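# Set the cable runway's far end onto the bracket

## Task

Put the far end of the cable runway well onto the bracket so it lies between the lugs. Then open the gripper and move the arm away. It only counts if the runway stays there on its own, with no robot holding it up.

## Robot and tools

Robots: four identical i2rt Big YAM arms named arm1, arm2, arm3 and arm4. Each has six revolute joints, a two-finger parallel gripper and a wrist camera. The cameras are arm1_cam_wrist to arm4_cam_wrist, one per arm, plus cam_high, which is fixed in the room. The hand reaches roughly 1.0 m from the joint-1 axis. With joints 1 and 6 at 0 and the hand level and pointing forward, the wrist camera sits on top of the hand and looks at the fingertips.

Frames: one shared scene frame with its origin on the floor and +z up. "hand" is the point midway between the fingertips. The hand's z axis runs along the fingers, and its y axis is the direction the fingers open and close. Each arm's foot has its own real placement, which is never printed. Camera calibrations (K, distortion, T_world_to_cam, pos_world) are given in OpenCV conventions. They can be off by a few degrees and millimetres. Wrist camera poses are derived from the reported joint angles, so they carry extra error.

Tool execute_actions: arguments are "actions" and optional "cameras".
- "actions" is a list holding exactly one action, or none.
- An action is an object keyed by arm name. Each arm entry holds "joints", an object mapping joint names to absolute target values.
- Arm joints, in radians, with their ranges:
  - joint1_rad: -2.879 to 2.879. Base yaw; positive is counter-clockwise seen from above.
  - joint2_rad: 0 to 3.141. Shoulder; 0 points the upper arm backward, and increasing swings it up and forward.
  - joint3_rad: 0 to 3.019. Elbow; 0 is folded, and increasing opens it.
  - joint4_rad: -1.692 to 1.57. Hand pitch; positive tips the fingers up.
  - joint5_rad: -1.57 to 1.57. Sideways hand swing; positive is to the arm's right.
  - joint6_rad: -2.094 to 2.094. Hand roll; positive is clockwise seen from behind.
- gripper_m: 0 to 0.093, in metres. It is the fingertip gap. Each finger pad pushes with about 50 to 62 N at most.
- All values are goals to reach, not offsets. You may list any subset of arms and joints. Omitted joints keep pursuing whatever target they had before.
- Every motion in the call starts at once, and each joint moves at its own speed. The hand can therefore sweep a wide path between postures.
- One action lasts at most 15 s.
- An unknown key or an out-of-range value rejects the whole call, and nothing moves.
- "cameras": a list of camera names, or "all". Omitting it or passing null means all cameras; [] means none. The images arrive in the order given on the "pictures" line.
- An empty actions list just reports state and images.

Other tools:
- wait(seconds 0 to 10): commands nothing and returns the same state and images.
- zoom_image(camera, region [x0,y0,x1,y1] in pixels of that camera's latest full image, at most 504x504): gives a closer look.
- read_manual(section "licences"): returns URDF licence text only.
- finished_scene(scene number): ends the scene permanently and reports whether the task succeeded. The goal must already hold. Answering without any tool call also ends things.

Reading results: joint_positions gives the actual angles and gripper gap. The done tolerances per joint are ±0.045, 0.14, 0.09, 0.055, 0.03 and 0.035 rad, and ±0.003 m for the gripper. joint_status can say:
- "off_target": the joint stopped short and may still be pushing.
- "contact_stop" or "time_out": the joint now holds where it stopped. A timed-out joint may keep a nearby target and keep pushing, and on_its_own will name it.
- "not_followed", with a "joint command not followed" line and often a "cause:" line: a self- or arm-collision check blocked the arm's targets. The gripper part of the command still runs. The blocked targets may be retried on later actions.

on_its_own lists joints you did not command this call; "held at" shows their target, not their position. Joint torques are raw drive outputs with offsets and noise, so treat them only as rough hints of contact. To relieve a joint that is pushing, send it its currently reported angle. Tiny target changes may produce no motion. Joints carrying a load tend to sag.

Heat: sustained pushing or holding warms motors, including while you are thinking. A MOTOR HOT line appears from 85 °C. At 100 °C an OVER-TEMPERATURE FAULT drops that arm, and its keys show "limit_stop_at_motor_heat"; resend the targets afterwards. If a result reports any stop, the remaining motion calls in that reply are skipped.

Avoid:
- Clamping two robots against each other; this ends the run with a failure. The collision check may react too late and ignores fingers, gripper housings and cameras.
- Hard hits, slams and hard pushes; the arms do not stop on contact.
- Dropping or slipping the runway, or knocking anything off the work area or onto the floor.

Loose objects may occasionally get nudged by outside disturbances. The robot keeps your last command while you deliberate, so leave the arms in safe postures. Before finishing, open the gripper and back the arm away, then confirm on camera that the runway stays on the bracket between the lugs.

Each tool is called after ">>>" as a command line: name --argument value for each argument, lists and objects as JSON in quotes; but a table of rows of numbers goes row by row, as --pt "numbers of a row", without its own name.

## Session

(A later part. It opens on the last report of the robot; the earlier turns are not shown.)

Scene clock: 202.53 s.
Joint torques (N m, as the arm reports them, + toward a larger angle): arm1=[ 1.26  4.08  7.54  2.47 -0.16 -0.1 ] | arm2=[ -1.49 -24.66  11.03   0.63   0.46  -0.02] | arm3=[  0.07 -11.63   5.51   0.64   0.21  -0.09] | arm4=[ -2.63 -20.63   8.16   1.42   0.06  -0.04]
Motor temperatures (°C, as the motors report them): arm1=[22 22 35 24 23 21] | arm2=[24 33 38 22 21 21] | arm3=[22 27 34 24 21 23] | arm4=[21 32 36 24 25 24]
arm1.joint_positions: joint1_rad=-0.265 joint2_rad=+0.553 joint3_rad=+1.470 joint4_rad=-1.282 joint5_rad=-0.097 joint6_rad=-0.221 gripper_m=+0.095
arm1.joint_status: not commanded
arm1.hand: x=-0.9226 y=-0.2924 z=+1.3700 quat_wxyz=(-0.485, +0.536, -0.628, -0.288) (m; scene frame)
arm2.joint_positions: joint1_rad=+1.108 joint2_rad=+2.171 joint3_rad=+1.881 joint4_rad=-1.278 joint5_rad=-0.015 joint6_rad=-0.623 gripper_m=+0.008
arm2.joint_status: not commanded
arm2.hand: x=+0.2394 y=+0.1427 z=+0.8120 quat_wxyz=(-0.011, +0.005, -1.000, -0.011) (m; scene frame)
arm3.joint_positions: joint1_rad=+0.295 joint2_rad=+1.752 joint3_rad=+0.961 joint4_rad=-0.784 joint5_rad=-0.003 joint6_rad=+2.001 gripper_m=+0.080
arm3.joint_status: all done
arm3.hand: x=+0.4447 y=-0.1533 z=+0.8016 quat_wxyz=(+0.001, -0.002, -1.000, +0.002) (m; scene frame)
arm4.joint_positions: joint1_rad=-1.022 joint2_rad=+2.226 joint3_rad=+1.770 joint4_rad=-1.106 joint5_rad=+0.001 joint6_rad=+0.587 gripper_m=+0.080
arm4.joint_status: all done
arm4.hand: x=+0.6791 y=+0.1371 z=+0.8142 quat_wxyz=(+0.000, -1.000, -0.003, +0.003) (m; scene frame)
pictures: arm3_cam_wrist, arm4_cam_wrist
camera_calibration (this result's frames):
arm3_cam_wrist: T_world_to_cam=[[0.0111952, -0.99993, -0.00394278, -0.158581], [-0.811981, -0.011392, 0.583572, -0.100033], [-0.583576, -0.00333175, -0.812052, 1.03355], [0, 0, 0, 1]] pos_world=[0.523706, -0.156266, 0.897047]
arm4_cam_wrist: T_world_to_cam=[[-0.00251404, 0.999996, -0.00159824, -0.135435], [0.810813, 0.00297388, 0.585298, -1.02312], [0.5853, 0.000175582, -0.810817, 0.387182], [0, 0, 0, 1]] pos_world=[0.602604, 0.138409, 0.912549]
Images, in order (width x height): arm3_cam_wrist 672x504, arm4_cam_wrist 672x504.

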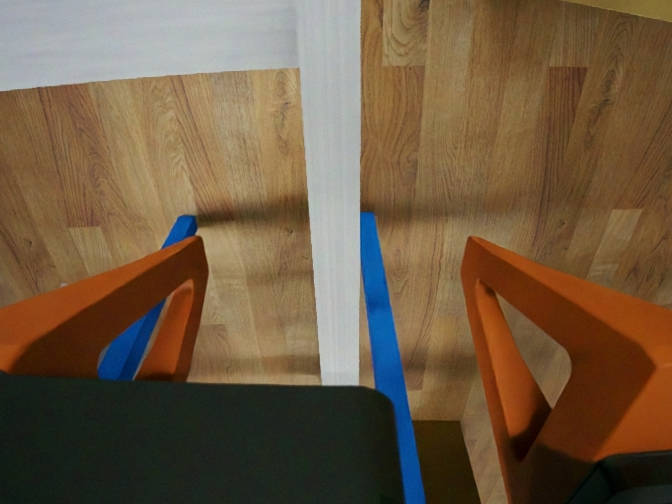

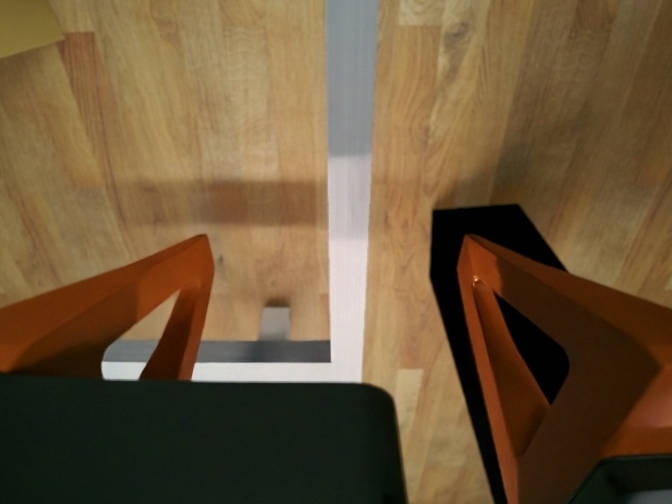

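>>> execute_actions --actions '[{"arm2":{"joints":{"joint1_rad":1.105,"gripper_m":0.06}},"arm3":{"joints":{"gripper_m":0.0}},"arm4":{"joints":{"joint3_rad":1.76,"gripper_m":0.0}}}]' --cameras '["arm3_cam_wrist","arm4_cam_wrist","arm2_cam_wrist"]'

Scene clock: 213.90 s.
Joint torques (N m, as the arm reports them, + toward a larger angle): arm1=[ 1.31  4.3   7.49  2.44 -0.15 -0.1 ] | arm2=[  0.83 -24.31  11.02   0.63   0.    -0.02] | arm3=[  0.02 -11.55   5.54   0.57   0.14   0.11] | arm4=[ -2.2  -20.2    7.52   1.37   0.05  -0.03]
Motor temperatures (°C, as the motors report them): arm1=[22 22 35 24 23 21] | arm2=[24 34 38 22 21 21] | arm3=[22 28 33 24 21 23] | arm4=[21 33 35 24 25 24]
arm1.joint_positions: joint1_rad=-0.265 joint2_rad=+0.553 joint3_rad=+1.470 joint4_rad=-1.282 joint5_rad=-0.097 joint6_rad=-0.221 gripper_m=+0.095
arm1.joint_status: not commanded
arm1.hand: x=-0.9226 y=-0.2924 z=+1.3700 quat_wxyz=(-0.485, +0.536, -0.628, -0.288) (m; scene frame)
arm2.joint_positions: joint1_rad=+1.107 joint2_rad=+2.170 joint3_rad=+1.881 joint4_rad=-1.278 joint5_rad=-0.002 joint6_rad=-0.623 gripper_m=+0.060
arm2.joint_status: all done
arm2.hand: x=+0.2381 y=+0.1406 z=+0.8127 quat_wxyz=(-0.008, +0.005, -1.000, -0.005) (m; scene frame)
arm3.joint_positions: joint1_rad=+0.295 joint2_rad=+1.751 joint3_rad=+0.961 joint4_rad=-0.783 joint5_rad=-0.001 joint6_rad=+1.980 gripper_m=+0.009
arm3.joint_status: gripper_m off_target (ended at +0.009, target +0.000)
arm3.hand: x=+0.4447 y=-0.1534 z=+0.8016 quat_wxyz=(+0.000, +0.008, -1.000, +0.002) (m; scene frame)
arm4.joint_positions: joint1_rad=-1.024 joint2_rad=+2.226 joint3_rad=+1.759 joint4_rad=-1.105 joint5_rad=+0.000 joint6_rad=+0.583 gripper_m=+0.009
arm4.joint_status: gripper_m off_target (ended at +0.009, target +0.000); the others done
arm4.hand: x=+0.6821 y=+0.1404 z=+0.8104 quat_wxyz=(+0.003, -1.000, -0.004, -0.001) (m; scene frame)
pictures: arm2_cam_wrist, arm3_cam_wrist, arm4_cam_wrist
camera_calibration (this result's frames):
arm2_cam_wrist: T_world_to_cam=[[0.00597803, -0.999981, -0.0015899, 0.136977], [-0.81844, -0.00580627, 0.574563, -0.267554], [-0.574561, -0.00213351, -0.818459, 0.922565], [0, 0, 0, 1]] pos_world=[0.310274, 0.137389, 0.909026]
arm3_cam_wrist: T_world_to_cam=[[0.032562, -0.999456, -0.00525591, -0.167031], [-0.812121, -0.0295231, 0.582742, -0.102085], [-0.58258, -0.0147068, -0.81264, 1.03177], [0, 0, 0, 1]] pos_world=[0.523623, -0.15478, 0.89707]
arm4_cam_wrist: T_world_to_cam=[[-0.00477752, 0.999983, 0.00327366, -0.141183], [0.805705, 0.00191027, 0.592314, -1.0254], [0.592297, 0.0054674, -0.805701, 0.37272], [0, 0, 0, 1]] pos_world=[0.60473, 0.141101, 0.908119]
Images, in order (width x height): arm2_cam_wrist 672x504, arm3_cam_wrist 672x504, arm4_cam_wrist 672x504.

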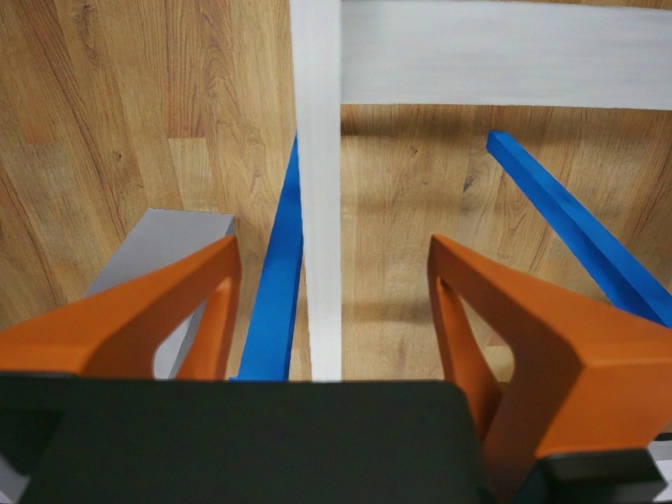

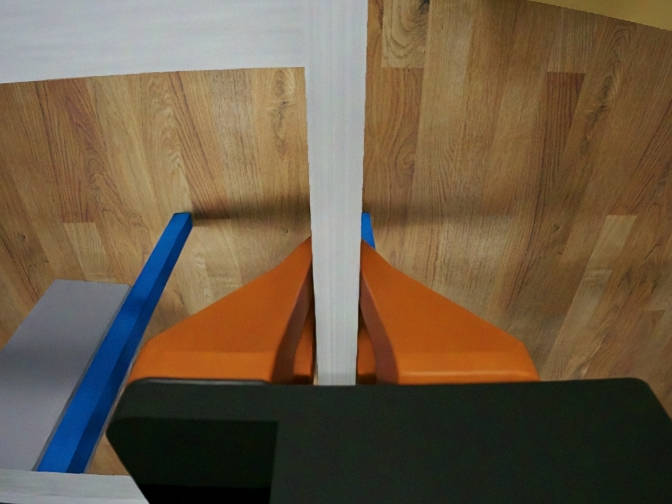

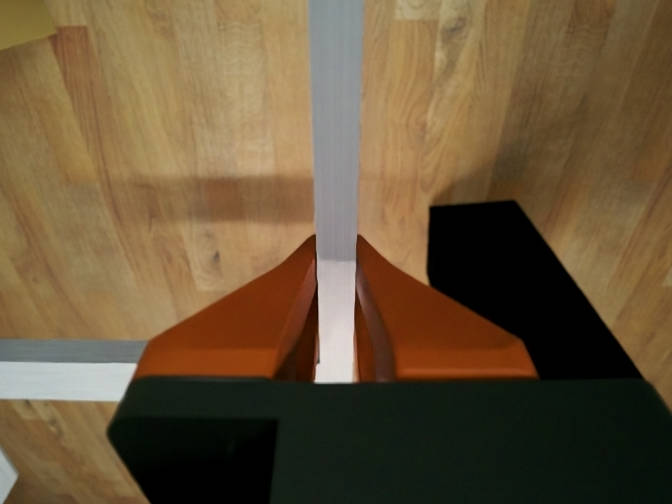

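>>> execute_actions --actions '[{"arm2":{"joints":{"joint2_rad":1.8}},"arm3":{"joints":{"joint1_rad":-0.172,"joint2_rad":1.61,"joint3_rad":0.86,"joint4_rad":-0.738,"joint6_rad":1.522}},"arm4":{"joints":{"joint1_rad":-0.79,"joint2_rad":1.862,"joint3_rad":1.247,"joint4_rad":-0.862,"joint6_rad":0.82}}}]' --cameras '["arm4_cam_wrist","cam_high"]'

Scene clock: 237.20 s.
Joint torques (N m, as the arm reports them, + toward a larger angle): arm1=[ 1.25  4.29  7.48  2.4  -0.15 -0.09] | arm2=[  0.56 -20.08  11.18   1.29   0.01   0.  ] | arm3=[  0.76 -12.31   7.45   0.17   0.     0.14] | arm4=[ -1.62 -19.61   9.23   0.32   0.23  -0.05]
Motor temperatures (°C, as the motors report them): arm1=[22 22 35 24 23 21] | arm2=[24 35 39 22 20 21] | arm3=[22 28 33 24 21 23] | arm4=[21 33 34 24 25 24]
arm1.joint_positions: joint1_rad=-0.265 joint2_rad=+0.553 joint3_rad=+1.470 joint4_rad=-1.282 joint5_rad=-0.097 joint6_rad=-0.221 gripper_m=+0.095
arm1.joint_status: not commanded
arm1.hand: x=-0.9226 y=-0.2924 z=+1.3700 quat_wxyz=(-0.485, +0.536, -0.628, -0.288) (m; scene frame)
arm2.joint_positions: joint1_rad=+1.107 joint2_rad=+1.810 joint3_rad=+1.890 joint4_rad=-1.278 joint5_rad=-0.002 joint6_rad=-0.623 gripper_m=+0.060
arm2.joint_status: all done
arm2.hand: x=+0.2268 y=+0.1440 z=+1.0461 quat_wxyz=(-0.157, +0.004, -0.982, +0.101) (m; scene frame)
arm3.joint_positions: joint1_rad=-0.174 joint2_rad=+1.658 joint3_rad=+0.826 joint4_rad=-0.740 joint5_rad=+0.002 joint6_rad=+1.510 gripper_m=+0.009
arm3.joint_status: all done
arm3.hand: x=+0.6371 y=-0.1611 z=+0.8018 quat_wxyz=(-0.001, +0.009, -1.000, +0.001) (m; scene frame)
arm4.joint_positions: joint1_rad=-0.788 joint2_rad=+1.918 joint3_rad=+1.213 joint4_rad=-0.853 joint5_rad=-0.004 joint6_rad=+0.828 gripper_m=+0.009
arm4.joint_status: all done
arm4.hand: x=+0.8756 y=+0.1260 z=+0.8096 quat_wxyz=(-0.004, -1.000, +0.001, +0.002) (m; scene frame)
pictures: arm4_cam_wrist, cam_high
camera_calibration (this result's frames):
arm4_cam_wrist: T_world_to_cam=[[0.00470321, 0.999942, -0.00972449, -0.123569], [0.809678, 0.00189905, 0.586871, -1.17988], [0.586855, -0.0106339, -0.809622, 0.267495], [0, 0, 0, 1]] pos_world=[0.798921, 0.128647, 0.907805]
Images, in order (width x height): arm4_cam_wrist 672x504, cam_high 672x504.

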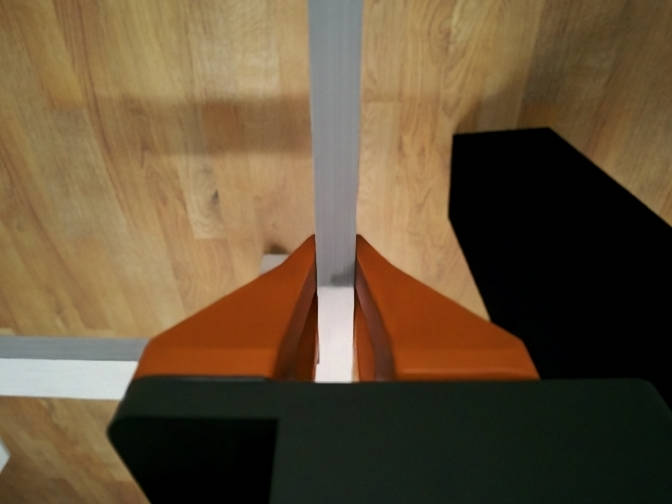

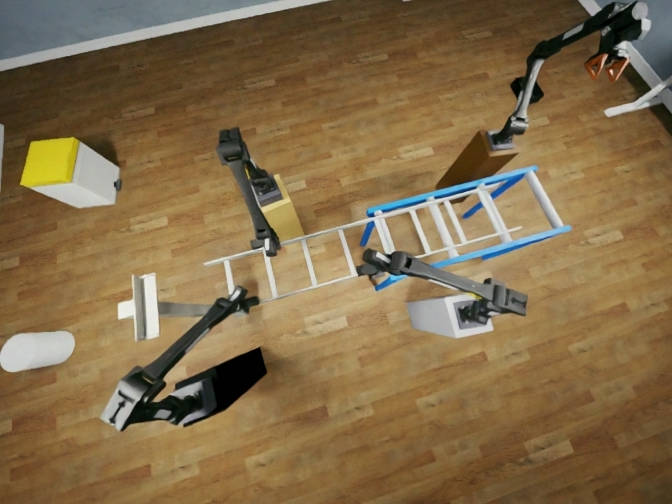

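>>> execute_actions --actions '[{"arm2":{"joints":{"joint1_rad":1.2,"joint2_rad":1.7,"joint3_rad":2.0,"joint4_rad":-0.37,"joint5_rad":-0.37,"joint6_rad":0,"gripper_m":0.09}},"arm3":{"joints":{"joint1_rad":-0.704,"joint2_rad":1.668,"joint3_rad":1.097,"joint4_rad":-0.84,"joint6_rad":0.985}},"arm4":{"joints":{"joint1_rad":-0.345,"joint2_rad":1.592,"joint3_rad":0.95,"joint4_rad":-0.785,"joint6_rad":1.275}}}]' --cameras '["arm2_cam_wrist","arm4_cam_wrist","cam_high"]'

Scene clock: 271.03 s.
Joint torques (N m, as the arm reports them, + toward a larger angle): arm1=[ 1.19  4.38  7.53  2.48 -0.15 -0.09] | arm2=[  0.07 -16.68  13.92   2.8   -0.16   0.04] | arm3=[  0.03 -16.24  10.58   0.44   0.02  -0.03] | arm4=[ -0.85 -17.45  10.06   0.82  -0.1    0.05]
Motor temperatures (°C, as the motors report them): arm1=[22 22 35 24 23 21] | arm2=[24 34 40 22 20 21] | arm3=[22 29 35 24 21 23] | arm4=[21 33 35 24 25 24]
arm1.joint_positions: joint1_rad=-0.265 joint2_rad=+0.553 joint3_rad=+1.470 joint4_rad=-1.282 joint5_rad=-0.097 joint6_rad=-0.221 gripper_m=+0.095
arm1.joint_status: not commanded
arm1.hand: x=-0.9226 y=-0.2924 z=+1.3700 quat_wxyz=(-0.485, +0.536, -0.628, -0.288) (m; scene frame)
arm2.joint_positions: joint1_rad=+1.209 joint2_rad=+1.689 joint3_rad=+1.966 joint4_rad=-0.395 joint5_rad=-0.368 joint6_rad=-0.012 gripper_m=+0.090
arm2.joint_status: all done
arm2.hand: x=+0.3638 y=+0.2072 z=+1.3397 quat_wxyz=(-0.670, -0.068, -0.739, +0.032) (m; scene frame)
arm3.joint_positions: joint1_rad=-0.699 joint2_rad=+1.745 joint3_rad=+1.027 joint4_rad=-0.846 joint5_rad=+0.001 joint6_rad=+0.990 gripper_m=+0.009
arm3.joint_status: all done
arm3.hand: x=+0.8594 y=-0.1662 z=+0.8227 quat_wxyz=(-0.002, +0.006, -1.000, -0.003) (m; scene frame)
arm4.joint_positions: joint1_rad=-0.350 joint2_rad=+1.666 joint3_rad=+0.902 joint4_rad=-0.788 joint5_rad=+0.006 joint6_rad=+1.275 gripper_m=+0.009
arm4.joint_status: all done
arm4.hand: x=+1.0961 y=+0.1135 z=+0.8304 quat_wxyz=(-0.006, -1.000, +0.006, +0.005) (m; scene frame)
pictures: arm2_cam_wrist, arm4_cam_wrist, cam_high
camera_calibration (this result's frames):
arm2_cam_wrist: T_world_to_cam=[[-0.153699, -0.987005, -0.0468706, 0.319727], [-0.652797, 0.137035, -0.745035, 1.21093], [0.741777, -0.0839143, -0.665376, 0.75926], [0, 0, 0, 1]] pos_world=[0.276428, 0.213346, 1.42236]
arm4_cam_wrist: T_world_to_cam=[[0.0134921, 0.999812, -0.0139007, -0.118129], [0.812917, -0.00287311, 0.582372, -1.36991], [0.582223, -0.0191575, -0.812804, 0.163479], [0, 0, 0, 1]] pos_world=[1.02004, 0.117303, 0.929032]
Images, in order (width x height): arm2_cam_wrist 672x504, arm4_cam_wrist 672x504, cam_high 672x504.

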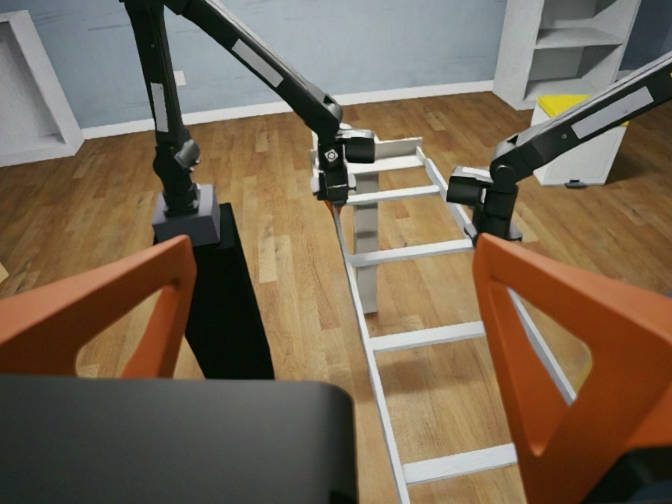

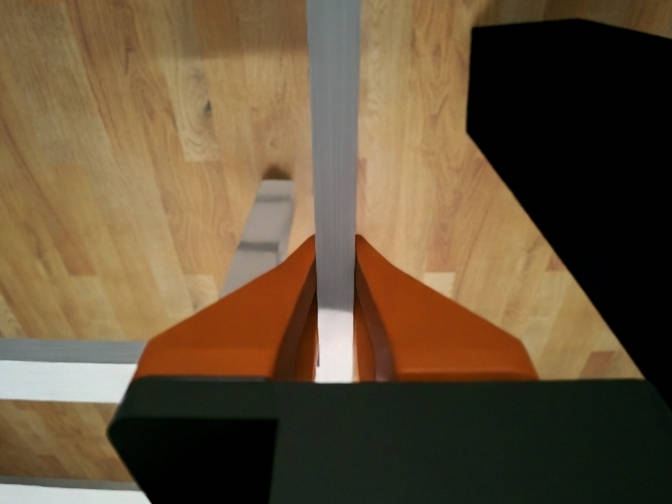

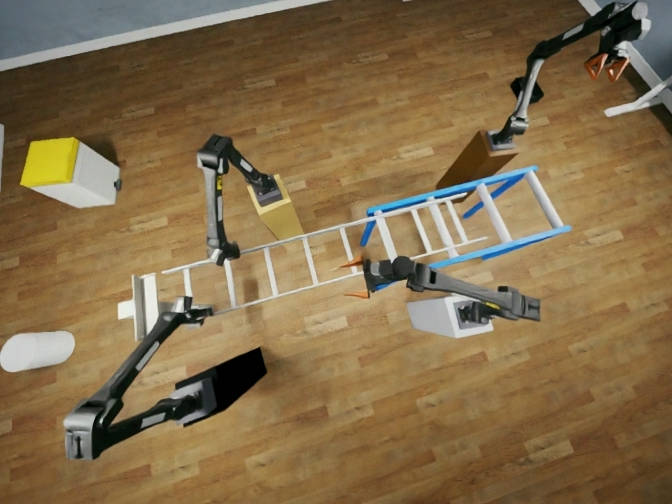

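>>> zoom_image --camera "cam_high" --region '[110, 240, 250, 350]'

>>> zoom_image --camera "arm2_cam_wrist" --region '[290, 110, 470, 230]'

Region (110, 240, 250, 350) of cam_high's 672x504 image, scaled by 3.600, with more detail than that image has; it fills the top 396 rows of this view, and the rest is white.

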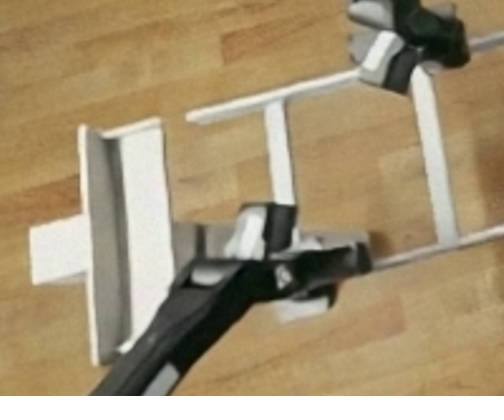

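Region (290, 110, 470, 230) of arm2_cam_wrist's 672x504 image, scaled by 2.800, with more detail than that image has.

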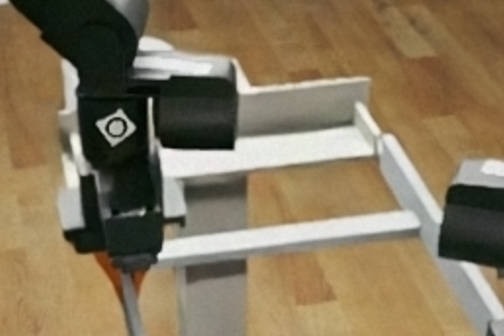

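>>> execute_actions --actions '[{"arm3":{"joints":{"joint1_rad":-0.921,"joint2_rad":1.818,"joint3_rad":1.388,"joint4_rad":-0.95,"joint6_rad":0.77}},"arm4":{"joints":{"joint1_rad":-0.006,"joint2_rad":1.542,"joint3_rad":0.906,"joint4_rad":-0.785,"joint6_rad":1.612}}}]' --cameras '["arm2_cam_wrist","arm4_cam_wrist","cam_high"]'

>>> zoom_image --camera "cam_high" --region '[110, 250, 210, 350]'

>>> zoom_image --camera "arm2_cam_wrist" --region '[290, 110, 450, 210]'

Scene clock: 304.77 s.
Joint torques (N m, as the arm reports them, + toward a larger angle): arm1=[ 1.15  4.22  7.51  2.45 -0.13 -0.1 ] | arm2=[  0.09 -16.78  13.9    2.8   -0.16   0.05] | arm3=[  0.5  -20.79  11.35   0.32   0.01   0.04] | arm4=[ -1.52 -17.42  10.11   0.74  -0.04  -0.03]
Motor temperatures (°C, as the motors report them): arm1=[22 22 36 24 23 21] | arm2=[24 33 44 22 20 21] | arm3=[22 31 39 24 21 23] | arm4=[21 33 36 24 25 24]
arm1.joint_positions: joint1_rad=-0.265 joint2_rad=+0.553 joint3_rad=+1.470 joint4_rad=-1.282 joint5_rad=-0.097 joint6_rad=-0.221 gripper_m=+0.095
arm1.joint_status: not commanded
arm1.hand: x=-0.9226 y=-0.2924 z=+1.3700 quat_wxyz=(-0.485, +0.536, -0.628, -0.288) (m; scene frame)
arm2.joint_positions: joint1_rad=+1.209 joint2_rad=+1.689 joint3_rad=+1.966 joint4_rad=-0.395 joint5_rad=-0.368 joint6_rad=-0.011 gripper_m=+0.090
arm2.joint_status: not commanded
arm2.hand: x=+0.3638 y=+0.2072 z=+1.3397 quat_wxyz=(-0.670, -0.068, -0.739, +0.032) (m; scene frame)
arm3.joint_positions: joint1_rad=-0.921 joint2_rad=+1.920 joint3_rad=+1.315 joint4_rad=-0.953 joint5_rad=+0.001 joint6_rad=+0.768 gripper_m=+0.009
arm3.joint_status: all done
arm3.hand: x=+0.9988 y=-0.1659 z=+0.8280 quat_wxyz=(-0.005, +0.006, -1.000, -0.004) (m; scene frame)
arm4.joint_positions: joint1_rad=-0.003 joint2_rad=+1.628 joint3_rad=+0.855 joint4_rad=-0.786 joint5_rad=+0.004 joint6_rad=+1.619 gripper_m=+0.009
arm4.joint_status: all done
arm4.hand: x=+1.2346 y=+0.1126 z=+0.8321 quat_wxyz=(-0.004, -1.000, +0.004, +0.001) (m; scene frame)
pictures: arm2_cam_wrist, arm4_cam_wrist, cam_high
camera_calibration (this result's frames):
arm2_cam_wrist: T_world_to_cam=[[-0.153734, -0.986982, -0.0472497, 0.320243], [-0.652752, 0.13734, -0.745018, 1.21082], [0.741809, -0.0836926, -0.665368, 0.759192], [0, 0, 0, 1]] pos_world=[0.276424, 0.213318, 1.42236]
arm4_cam_wrist: T_world_to_cam=[[0.0101128, 0.999898, -0.0100948, -0.118083], [0.808366, -0.0022325, 0.588675, -1.4832], [0.588593, -0.0141134, -0.808306, 0.0720844], [0, 0, 0, 1]] pos_world=[1.15774, 0.115777, 0.9302]
Images, in order (width x height): arm2_cam_wrist 672x504, arm4_cam_wrist 672x504, cam_high 672x504.

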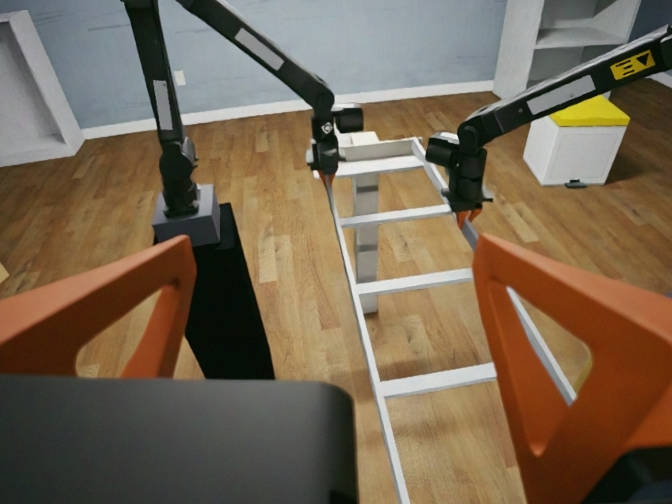

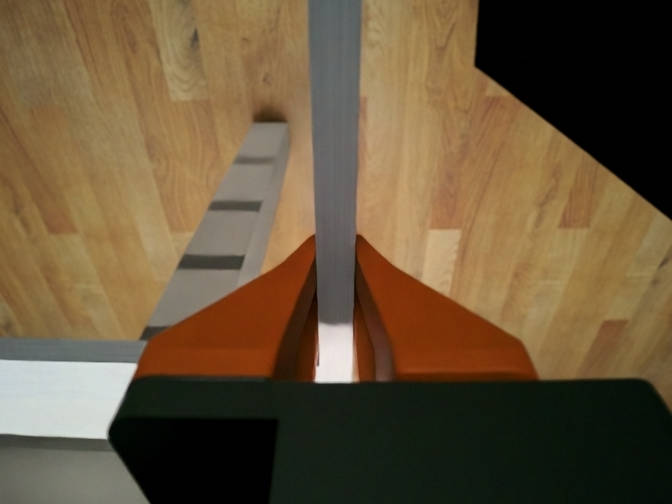

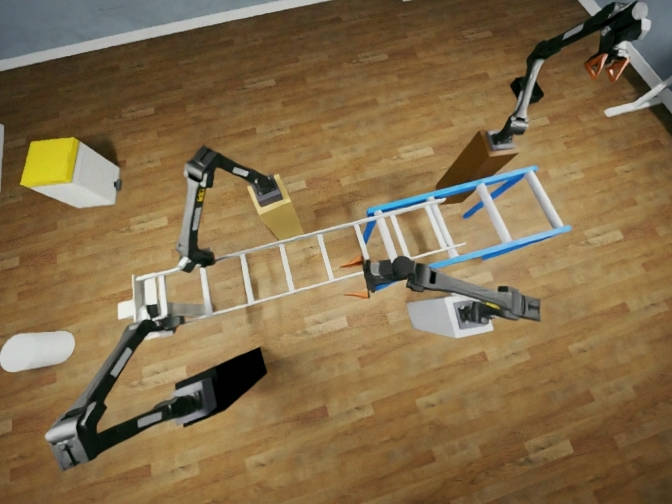

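Region (110, 250, 210, 350) of cam_high's 672x504 image, scaled by 5.040, with more detail than that image has.

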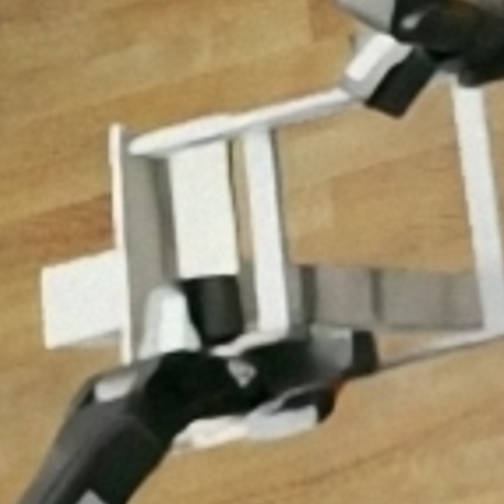

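Region (290, 110, 450, 210) of arm2_cam_wrist's 672x504 image, scaled by 3.150, with more detail than that image has; it fills the top 315 rows of this view, and the rest is white.

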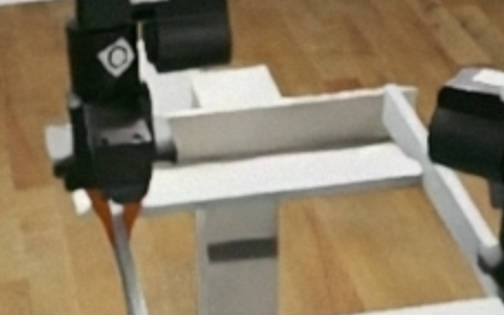

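>>> zoom_image --camera "arm2_cam_wrist" --region '[395, 125, 445, 175]'

>>> zoom_image --camera "cam_high" --region '[125, 262, 175, 297]'

>>> zoom_image --camera "arm2_cam_wrist" --region '[300, 140, 350, 190]'

Region (395, 125, 445, 175) of arm2_cam_wrist's 672x504 image, scaled by 10.080, with more detail than that image has.

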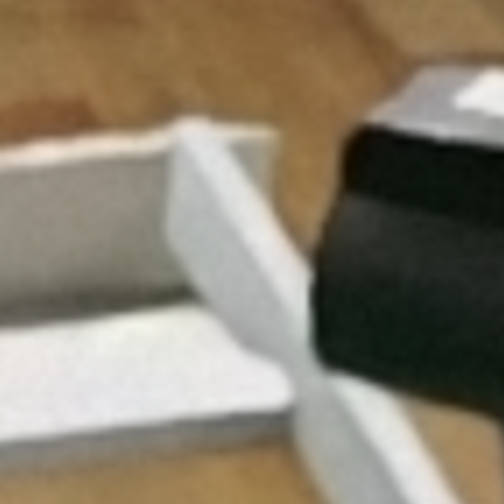

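Region (125, 262, 175, 297) of cam_high's 672x504 image, scaled by 10.080, with more detail than that image has; it fills the top 353 rows of this view, and the rest is white.

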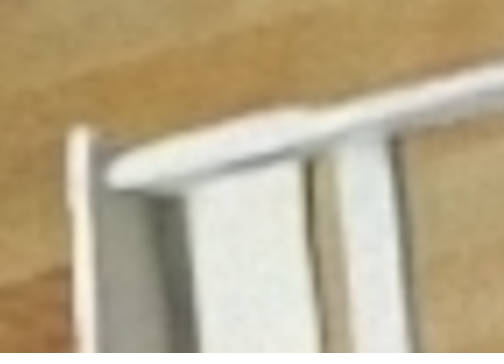

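Region (300, 140, 350, 190) of arm2_cam_wrist's 672x504 image, scaled by 10.080, with more detail than that image has.

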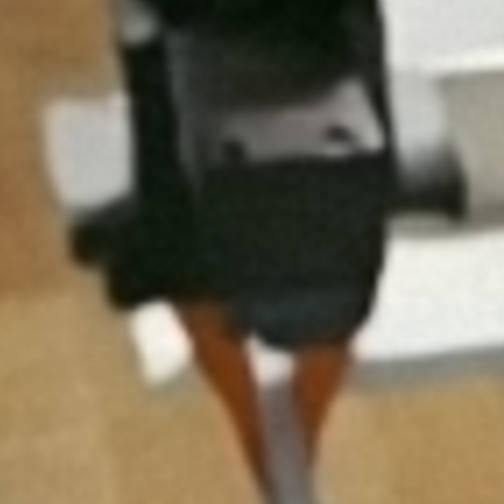

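>>> execute_actions --actions '[{"arm3":{"joints":{"joint1_rad":-0.938,"joint2_rad":1.90,"joint3_rad":1.36,"joint4_rad":-0.88,"joint6_rad":0.752}},"arm4":{"joints":{"joint1_rad":0.022,"joint2_rad":1.64,"joint3_rad":0.872,"joint4_rad":-0.692,"joint6_rad":1.645}}}]' --cameras '["arm2_cam_wrist","cam_high"]'

>>> zoom_image --camera "cam_high" --region '[110, 255, 190, 345]'

>>> zoom_image --camera "arm2_cam_wrist" --region '[380, 120, 450, 190]'

Scene clock: 348.43 s.
Joint torques (N m, as the arm reports them, + toward a larger angle): arm1=[ 1.2   4.15  7.54  2.44 -0.13 -0.09] | arm2=[  0.12 -16.82  13.9    2.8   -0.16   0.05] | arm3=[  0.   -19.19   9.1    1.11   0.23  -0.07] | arm4=[ -0.98 -16.11   8.45   0.89  -0.07   0.1 ]
Motor temperatures (°C, as the motors report them): arm1=[22 22 36 24 23 21] | arm2=[24 33 45 22 20 21] | arm3=[22 36 42 24 21 23] | arm4=[21 33 37 24 25 24]
arm1.joint_positions: joint1_rad=-0.265 joint2_rad=+0.553 joint3_rad=+1.470 joint4_rad=-1.282 joint5_rad=-0.097 joint6_rad=-0.221 gripper_m=+0.095
arm1.joint_status: not commanded
arm1.hand: x=-0.9226 y=-0.2924 z=+1.3700 quat_wxyz=(-0.485, +0.536, -0.628, -0.288) (m; scene frame)
arm2.joint_positions: joint1_rad=+1.209 joint2_rad=+1.689 joint3_rad=+1.966 joint4_rad=-0.395 joint5_rad=-0.368 joint6_rad=-0.011 gripper_m=+0.090
arm2.joint_status: not commanded
arm2.hand: x=+0.3638 y=+0.2072 z=+1.3397 quat_wxyz=(-0.670, -0.068, -0.739, +0.032) (m; scene frame)
arm3.joint_positions: joint1_rad=-0.932 joint2_rad=+1.977 joint3_rad=+1.315 joint4_rad=-0.899 joint5_rad=-0.004 joint6_rad=+0.761 gripper_m=+0.008
arm3.joint_status: all done
arm3.hand: x=+1.0063 y=-0.1658 z=+0.7994 quat_wxyz=(-0.003, +0.004, -1.000, -0.005) (m; scene frame)
arm4.joint_positions: joint1_rad=+0.017 joint2_rad=+1.705 joint3_rad=+0.836 joint4_rad=-0.698 joint5_rad=+0.005 joint6_rad=+1.636 gripper_m=+0.009
arm4.joint_status: all done
arm4.hand: x=+1.2423 y=+0.1133 z=+0.7992 quat_wxyz=(+0.000, -1.000, +0.002, +0.002) (m; scene frame)
pictures: arm2_cam_wrist, cam_high
camera_calibration (this result's frames):
arm2_cam_wrist: T_world_to_cam=[[-0.153734, -0.986982, -0.0472497, 0.320243], [-0.652752, 0.13734, -0.745018, 1.21082], [0.741809, -0.0836926, -0.665368, 0.759192], [0, 0, 0, 1]] pos_world=[0.276424, 0.213318, 1.42236]
Images, in order (width x height): arm2_cam_wrist 672x504, cam_high 672x504.

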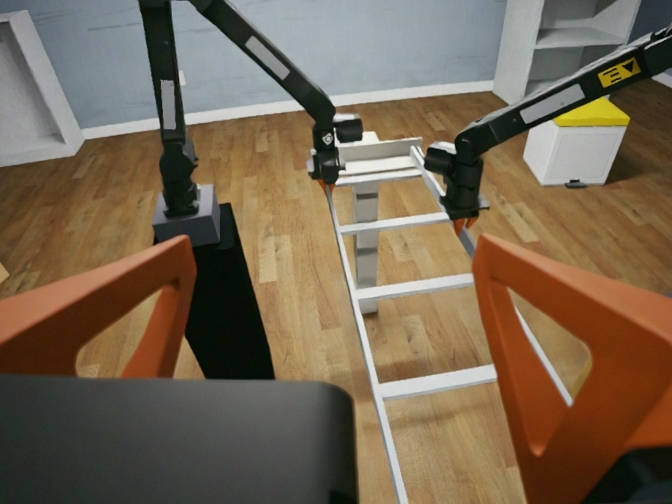

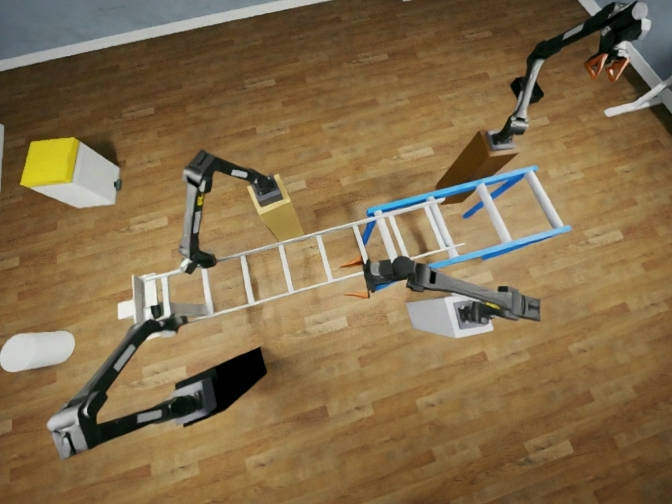

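Region (110, 255, 190, 345) of cam_high's 672x504 image, scaled by 5.600, with more detail than that image has.

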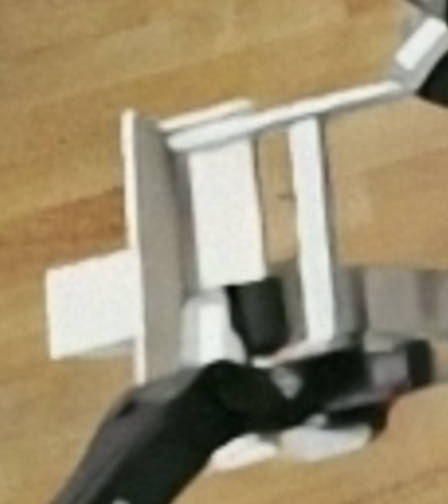

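Region (380, 120, 450, 190) of arm2_cam_wrist's 672x504 image, scaled by 7.200, with more detail than that image has.

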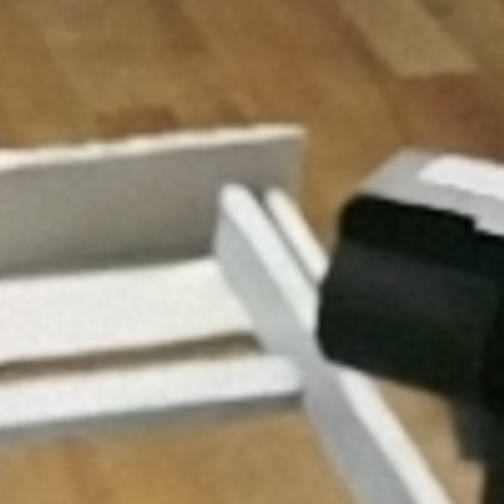

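>>> execute_actions --actions '[{"arm3":{"joints":{"joint1_rad":-0.954,"joint2_rad":1.975,"joint3_rad":1.37,"joint4_rad":-0.90,"joint6_rad":0.74}},"arm4":{"joints":{"joint1_rad":0.058,"joint2_rad":1.695,"joint3_rad":0.85,"joint4_rad":-0.685,"joint6_rad":1.672}}}]' --cameras '["arm2_cam_wrist","cam_high"]'

>>> zoom_image --camera "cam_high" --region '[110, 255, 190, 345]'

>>> zoom_image --camera "arm2_cam_wrist" --region '[380, 120, 450, 190]'

Scene clock: 362.20 s.
Joint torques (N m, as the arm reports them, + toward a larger angle): arm1=[ 1.15  4.26  7.47  2.43 -0.16 -0.1 ] | arm2=[  0.1  -16.83  13.91   2.79  -0.16   0.05] | arm3=[ -1.06 -14.35   9.69   0.12   0.39  -0.12] | arm4=[  1.32 -11.65   6.72   1.08  -0.45   0.24]
Motor temperatures (°C, as the motors report them): arm1=[22 22 36 24 23 21] | arm2=[24 33 46 22 20 21] | arm3=[22 36 41 24 21 23] | arm4=[21 33 36 24 25 24]
arm1.joint_positions: joint1_rad=-0.265 joint2_rad=+0.553 joint3_rad=+1.470 joint4_rad=-1.282 joint5_rad=-0.097 joint6_rad=-0.221 gripper_m=+0.095
arm1.joint_status: not commanded
arm1.hand: x=-0.9226 y=-0.2924 z=+1.3700 quat_wxyz=(-0.485, +0.536, -0.628, -0.288) (m; scene frame)
arm2.joint_positions: joint1_rad=+1.209 joint2_rad=+1.689 joint3_rad=+1.966 joint4_rad=-0.395 joint5_rad=-0.368 joint6_rad=-0.011 gripper_m=+0.090
arm2.joint_status: not commanded
arm2.hand: x=+0.3638 y=+0.2072 z=+1.3397 quat_wxyz=(-0.670, -0.068, -0.739, +0.032) (m; scene frame)
arm3.joint_positions: joint1_rad=-0.937 joint2_rad=+1.982 joint3_rad=+1.316 joint4_rad=-0.899 joint5_rad=-0.007 joint6_rad=+0.754 gripper_m=+0.008
arm3.joint_status: all done
arm3.hand: x=+1.0076 y=-0.1675 z=+0.7970 quat_wxyz=(+0.000, +0.005, -1.000, -0.005) (m; scene frame)
arm4.joint_positions: joint1_rad=+0.030 joint2_rad=+1.707 joint3_rad=+0.833 joint4_rad=-0.693 joint5_rad=+0.016 joint6_rad=+1.651 gripper_m=+0.009
arm4.joint_status: all done
arm4.hand: x=+1.2452 y=+0.1144 z=+0.7976 quat_wxyz=(+0.000, -1.000, +0.004, +0.007) (m; scene frame)
pictures: arm2_cam_wrist, cam_high
camera_calibration (this result's frames):
arm2_cam_wrist: T_world_to_cam=[[-0.153734, -0.986982, -0.0472497, 0.320243], [-0.652752, 0.13734, -0.745018, 1.21082], [0.741809, -0.0836926, -0.665368, 0.759192], [0, 0, 0, 1]] pos_world=[0.276424, 0.213318, 1.42236]
Images, in order (width x height): arm2_cam_wrist 672x504, cam_high 672x504.

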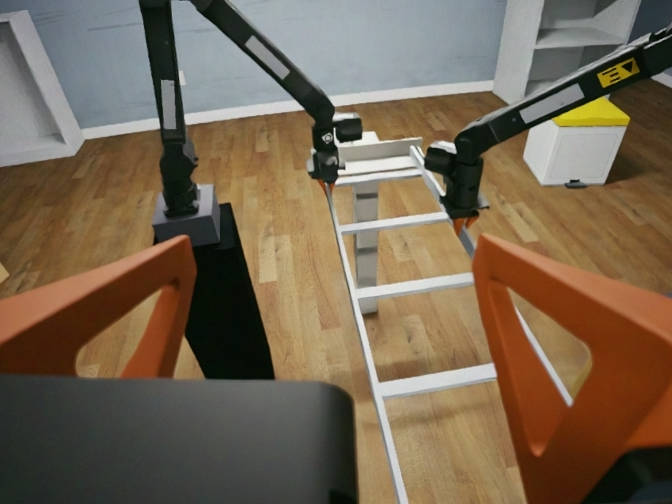

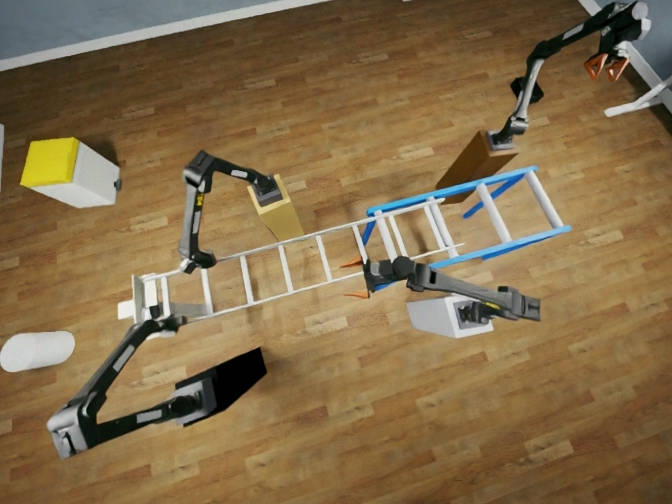

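Region (110, 255, 190, 345) of cam_high's 672x504 image, scaled by 5.600, with more detail than that image has.

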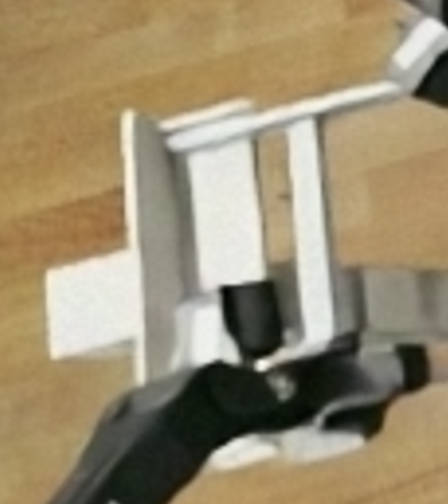

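Region (380, 120, 450, 190) of arm2_cam_wrist's 672x504 image, scaled by 7.200, with more detail than that image has.

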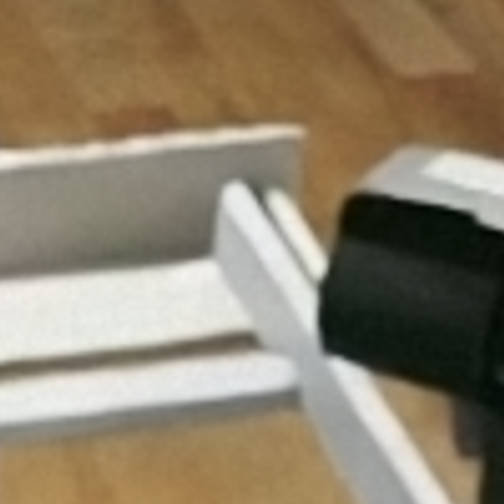

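>>> execute_actions --actions '[{"arm3":{"joints":{"joint1_rad":-0.96,"joint2_rad":1.93,"joint3_rad":1.40,"joint4_rad":-0.90,"joint6_rad":0.74}},"arm4":{"joints":{"joint1_rad":0.075,"joint2_rad":1.645,"joint3_rad":0.875,"joint4_rad":-0.69,"joint6_rad":1.68}}}]' --cameras '["arm2_cam_wrist"]'

>>> zoom_image --camera "arm2_cam_wrist" --region '[380, 120, 450, 190]'

Scene clock: 373.60 s.
Joint torques (N m, as the arm reports them, + toward a larger angle): arm1=[ 1.03  4.2   7.51  2.46 -0.16 -0.09] | arm2=[  0.08 -16.77  13.9    2.81  -0.16   0.05] | arm3=[ -0.84 -17.84  11.2    0.     0.43  -0.07] | arm4=[  1.48 -16.18   8.91   0.7   -0.57   0.17]
Motor temperatures (°C, as the motors report them): arm1=[22 22 36 24 23 21] | arm2=[24 33 46 22 20 21] | arm3=[22 35 41 24 21 23] | arm4=[21 32 35 24 25 24]
arm1.joint_positions: joint1_rad=-0.265 joint2_rad=+0.553 joint3_rad=+1.470 joint4_rad=-1.282 joint5_rad=-0.097 joint6_rad=-0.221 gripper_m=+0.095
arm1.joint_status: not commanded
arm1.hand: x=-0.9226 y=-0.2924 z=+1.3700 quat_wxyz=(-0.485, +0.536, -0.628, -0.288) (m; scene frame)
arm2.joint_positions: joint1_rad=+1.209 joint2_rad=+1.689 joint3_rad=+1.966 joint4_rad=-0.395 joint5_rad=-0.368 joint6_rad=-0.011 gripper_m=+0.090
arm2.joint_status: not commanded
arm2.hand: x=+0.3638 y=+0.2072 z=+1.3397 quat_wxyz=(-0.670, -0.068, -0.739, +0.032) (m; scene frame)
arm3.joint_positions: joint1_rad=-0.945 joint2_rad=+1.985 joint3_rad=+1.326 joint4_rad=-0.896 joint5_rad=-0.008 joint6_rad=+0.749 gripper_m=+0.008
arm3.joint_status: all done
arm3.hand: x=+1.0138 y=-0.1670 z=+0.7987 quat_wxyz=(-0.003, +0.004, -1.000, -0.009) (m; scene frame)
arm4.joint_positions: joint1_rad=+0.046 joint2_rad=+1.707 joint3_rad=+0.833 joint4_rad=-0.691 joint5_rad=+0.020 joint6_rad=+1.666 gripper_m=+0.009
arm4.joint_status: all done
arm4.hand: x=+1.2508 y=+0.1144 z=+0.7977 quat_wxyz=(-0.001, -1.000, +0.003, +0.009) (m; scene frame)
pictures: arm2_cam_wrist
camera_calibration (this result's frames):
arm2_cam_wrist: T_world_to_cam=[[-0.153734, -0.986982, -0.0472497, 0.320243], [-0.652752, 0.13734, -0.745018, 1.21082], [0.741809, -0.0836926, -0.665368, 0.759192], [0, 0, 0, 1]] pos_world=[0.276424, 0.213318, 1.42236]
Images, in order (width x height): arm2_cam_wrist 672x504.

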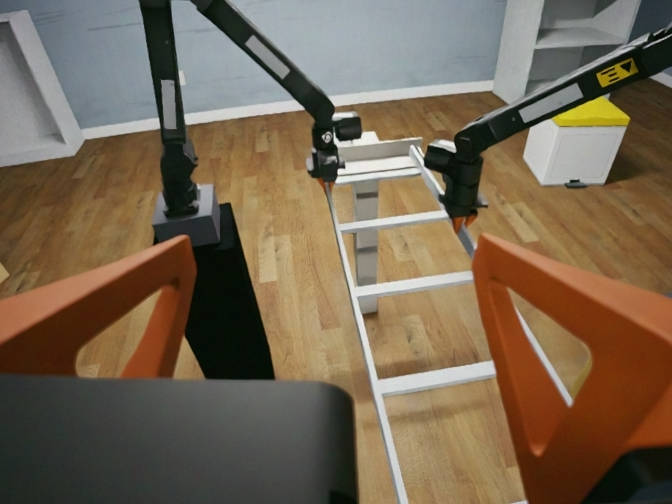

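Region (380, 120, 450, 190) of arm2_cam_wrist's 672x504 image, scaled by 7.200, with more detail than that image has.

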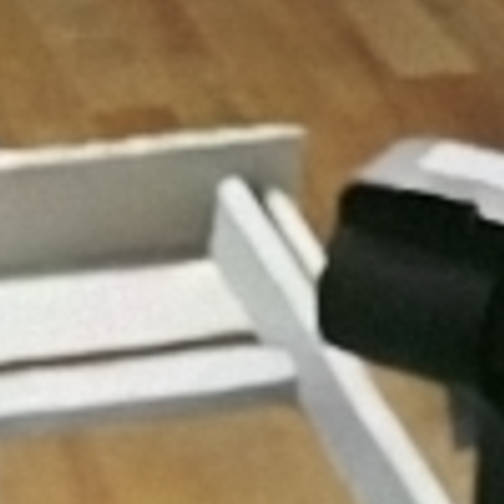

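>>> execute_actions --actions '[{"arm3":{"joints":{"joint1_rad":-0.945,"joint2_rad":1.97,"joint3_rad":1.345,"gripper_m":0.07}},"arm4":{"joints":{"joint1_rad":0.046,"joint2_rad":1.695,"joint3_rad":0.848,"joint6_rad":1.666,"gripper_m":0.07}}}]' --cameras '["arm3_cam_wrist","arm4_cam_wrist"]'

Scene clock: 378.10 s.
Joint torques (N m, as the arm reports them, + toward a larger angle): arm1=[ 1.31  4.37  7.56  2.48 -0.15 -0.09] | arm2=[  0.1  -16.83  13.9    2.8   -0.17   0.05] | arm3=[  0.46 -14.94   7.2    0.04   0.23  -0.07] | arm4=[ -1.65 -11.32   6.64   0.73  -0.02   0.03]
Motor temperatures (°C, as the motors report them): arm1=[22 22 36 24 23 21] | arm2=[24 33 46 22 20 21] | arm3=[22 35 41 24 22 23] | arm4=[21 32 35 24 25 24]
arm1.joint_positions: joint1_rad=-0.265 joint2_rad=+0.553 joint3_rad=+1.470 joint4_rad=-1.282 joint5_rad=-0.097 joint6_rad=-0.221 gripper_m=+0.095
arm1.joint_status: not commanded
arm1.hand: x=-0.9226 y=-0.2924 z=+1.3700 quat_wxyz=(-0.485, +0.536, -0.628, -0.288) (m; scene frame)
arm2.joint_positions: joint1_rad=+1.209 joint2_rad=+1.689 joint3_rad=+1.966 joint4_rad=-0.395 joint5_rad=-0.368 joint6_rad=-0.011 gripper_m=+0.090
arm2.joint_status: not commanded
arm2.hand: x=+0.3638 y=+0.2072 z=+1.3397 quat_wxyz=(-0.670, -0.068, -0.739, +0.032) (m; scene frame)
arm3.joint_positions: joint1_rad=-0.945 joint2_rad=+1.981 joint3_rad=+1.327 joint4_rad=-0.896 joint5_rad=-0.004 joint6_rad=+0.749 gripper_m=+0.070
arm3.joint_status: all done
arm3.hand: x=+1.0150 y=-0.1670 z=+0.8005 quat_wxyz=(-0.006, +0.004, -1.000, -0.008) (m; scene frame)
arm4.joint_positions: joint1_rad=+0.046 joint2_rad=+1.702 joint3_rad=+0.833 joint4_rad=-0.691 joint5_rad=+0.004 joint6_rad=+1.666 gripper_m=+0.070
arm4.joint_status: all done
arm4.hand: x=+1.2538 y=+0.1139 z=+0.7992 quat_wxyz=(-0.003, -1.000, +0.003, +0.001) (m; scene frame)
pictures: arm3_cam_wrist, arm4_cam_wrist
camera_calibration (this result's frames):
arm3_cam_wrist: T_world_to_cam=[[0.0236535, -0.99941, -0.0249029, -0.174399], [-0.819329, -0.0336527, 0.572335, 0.376262], [-0.572836, 0.00686598, -0.819642, 1.36223], [0, 0, 0, 1]] pos_world=[1.09274, -0.170987, 0.896847]
arm4_cam_wrist: T_world_to_cam=[[0.00782402, 0.999938, -0.0079245, -0.118766], [0.807912, -0.00165131, 0.5893, -1.47932], [0.589251, -0.011013, -0.807875, 0.032702], [0, 0, 0, 1]] pos_world=[1.17682, 0.116676, 0.89724]
Images, in order (width x height): arm3_cam_wrist 672x504, arm4_cam_wrist 672x504.

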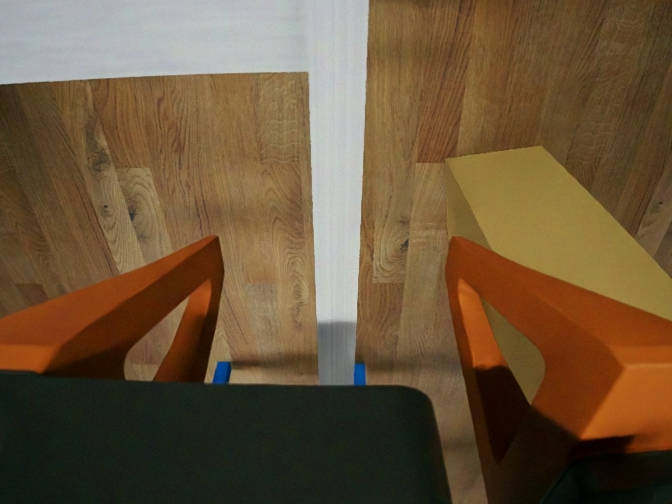

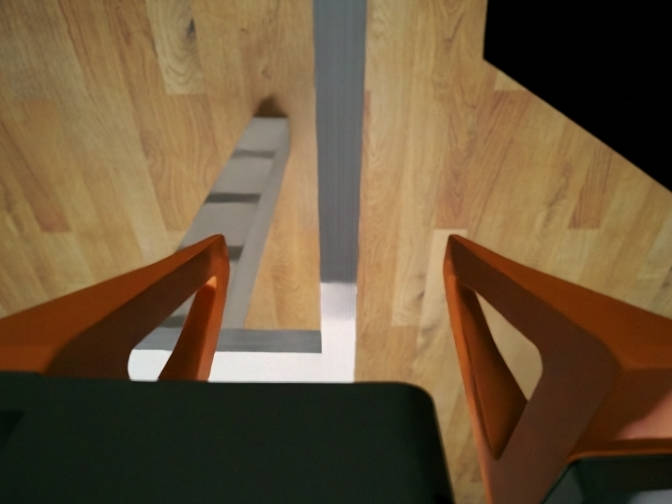

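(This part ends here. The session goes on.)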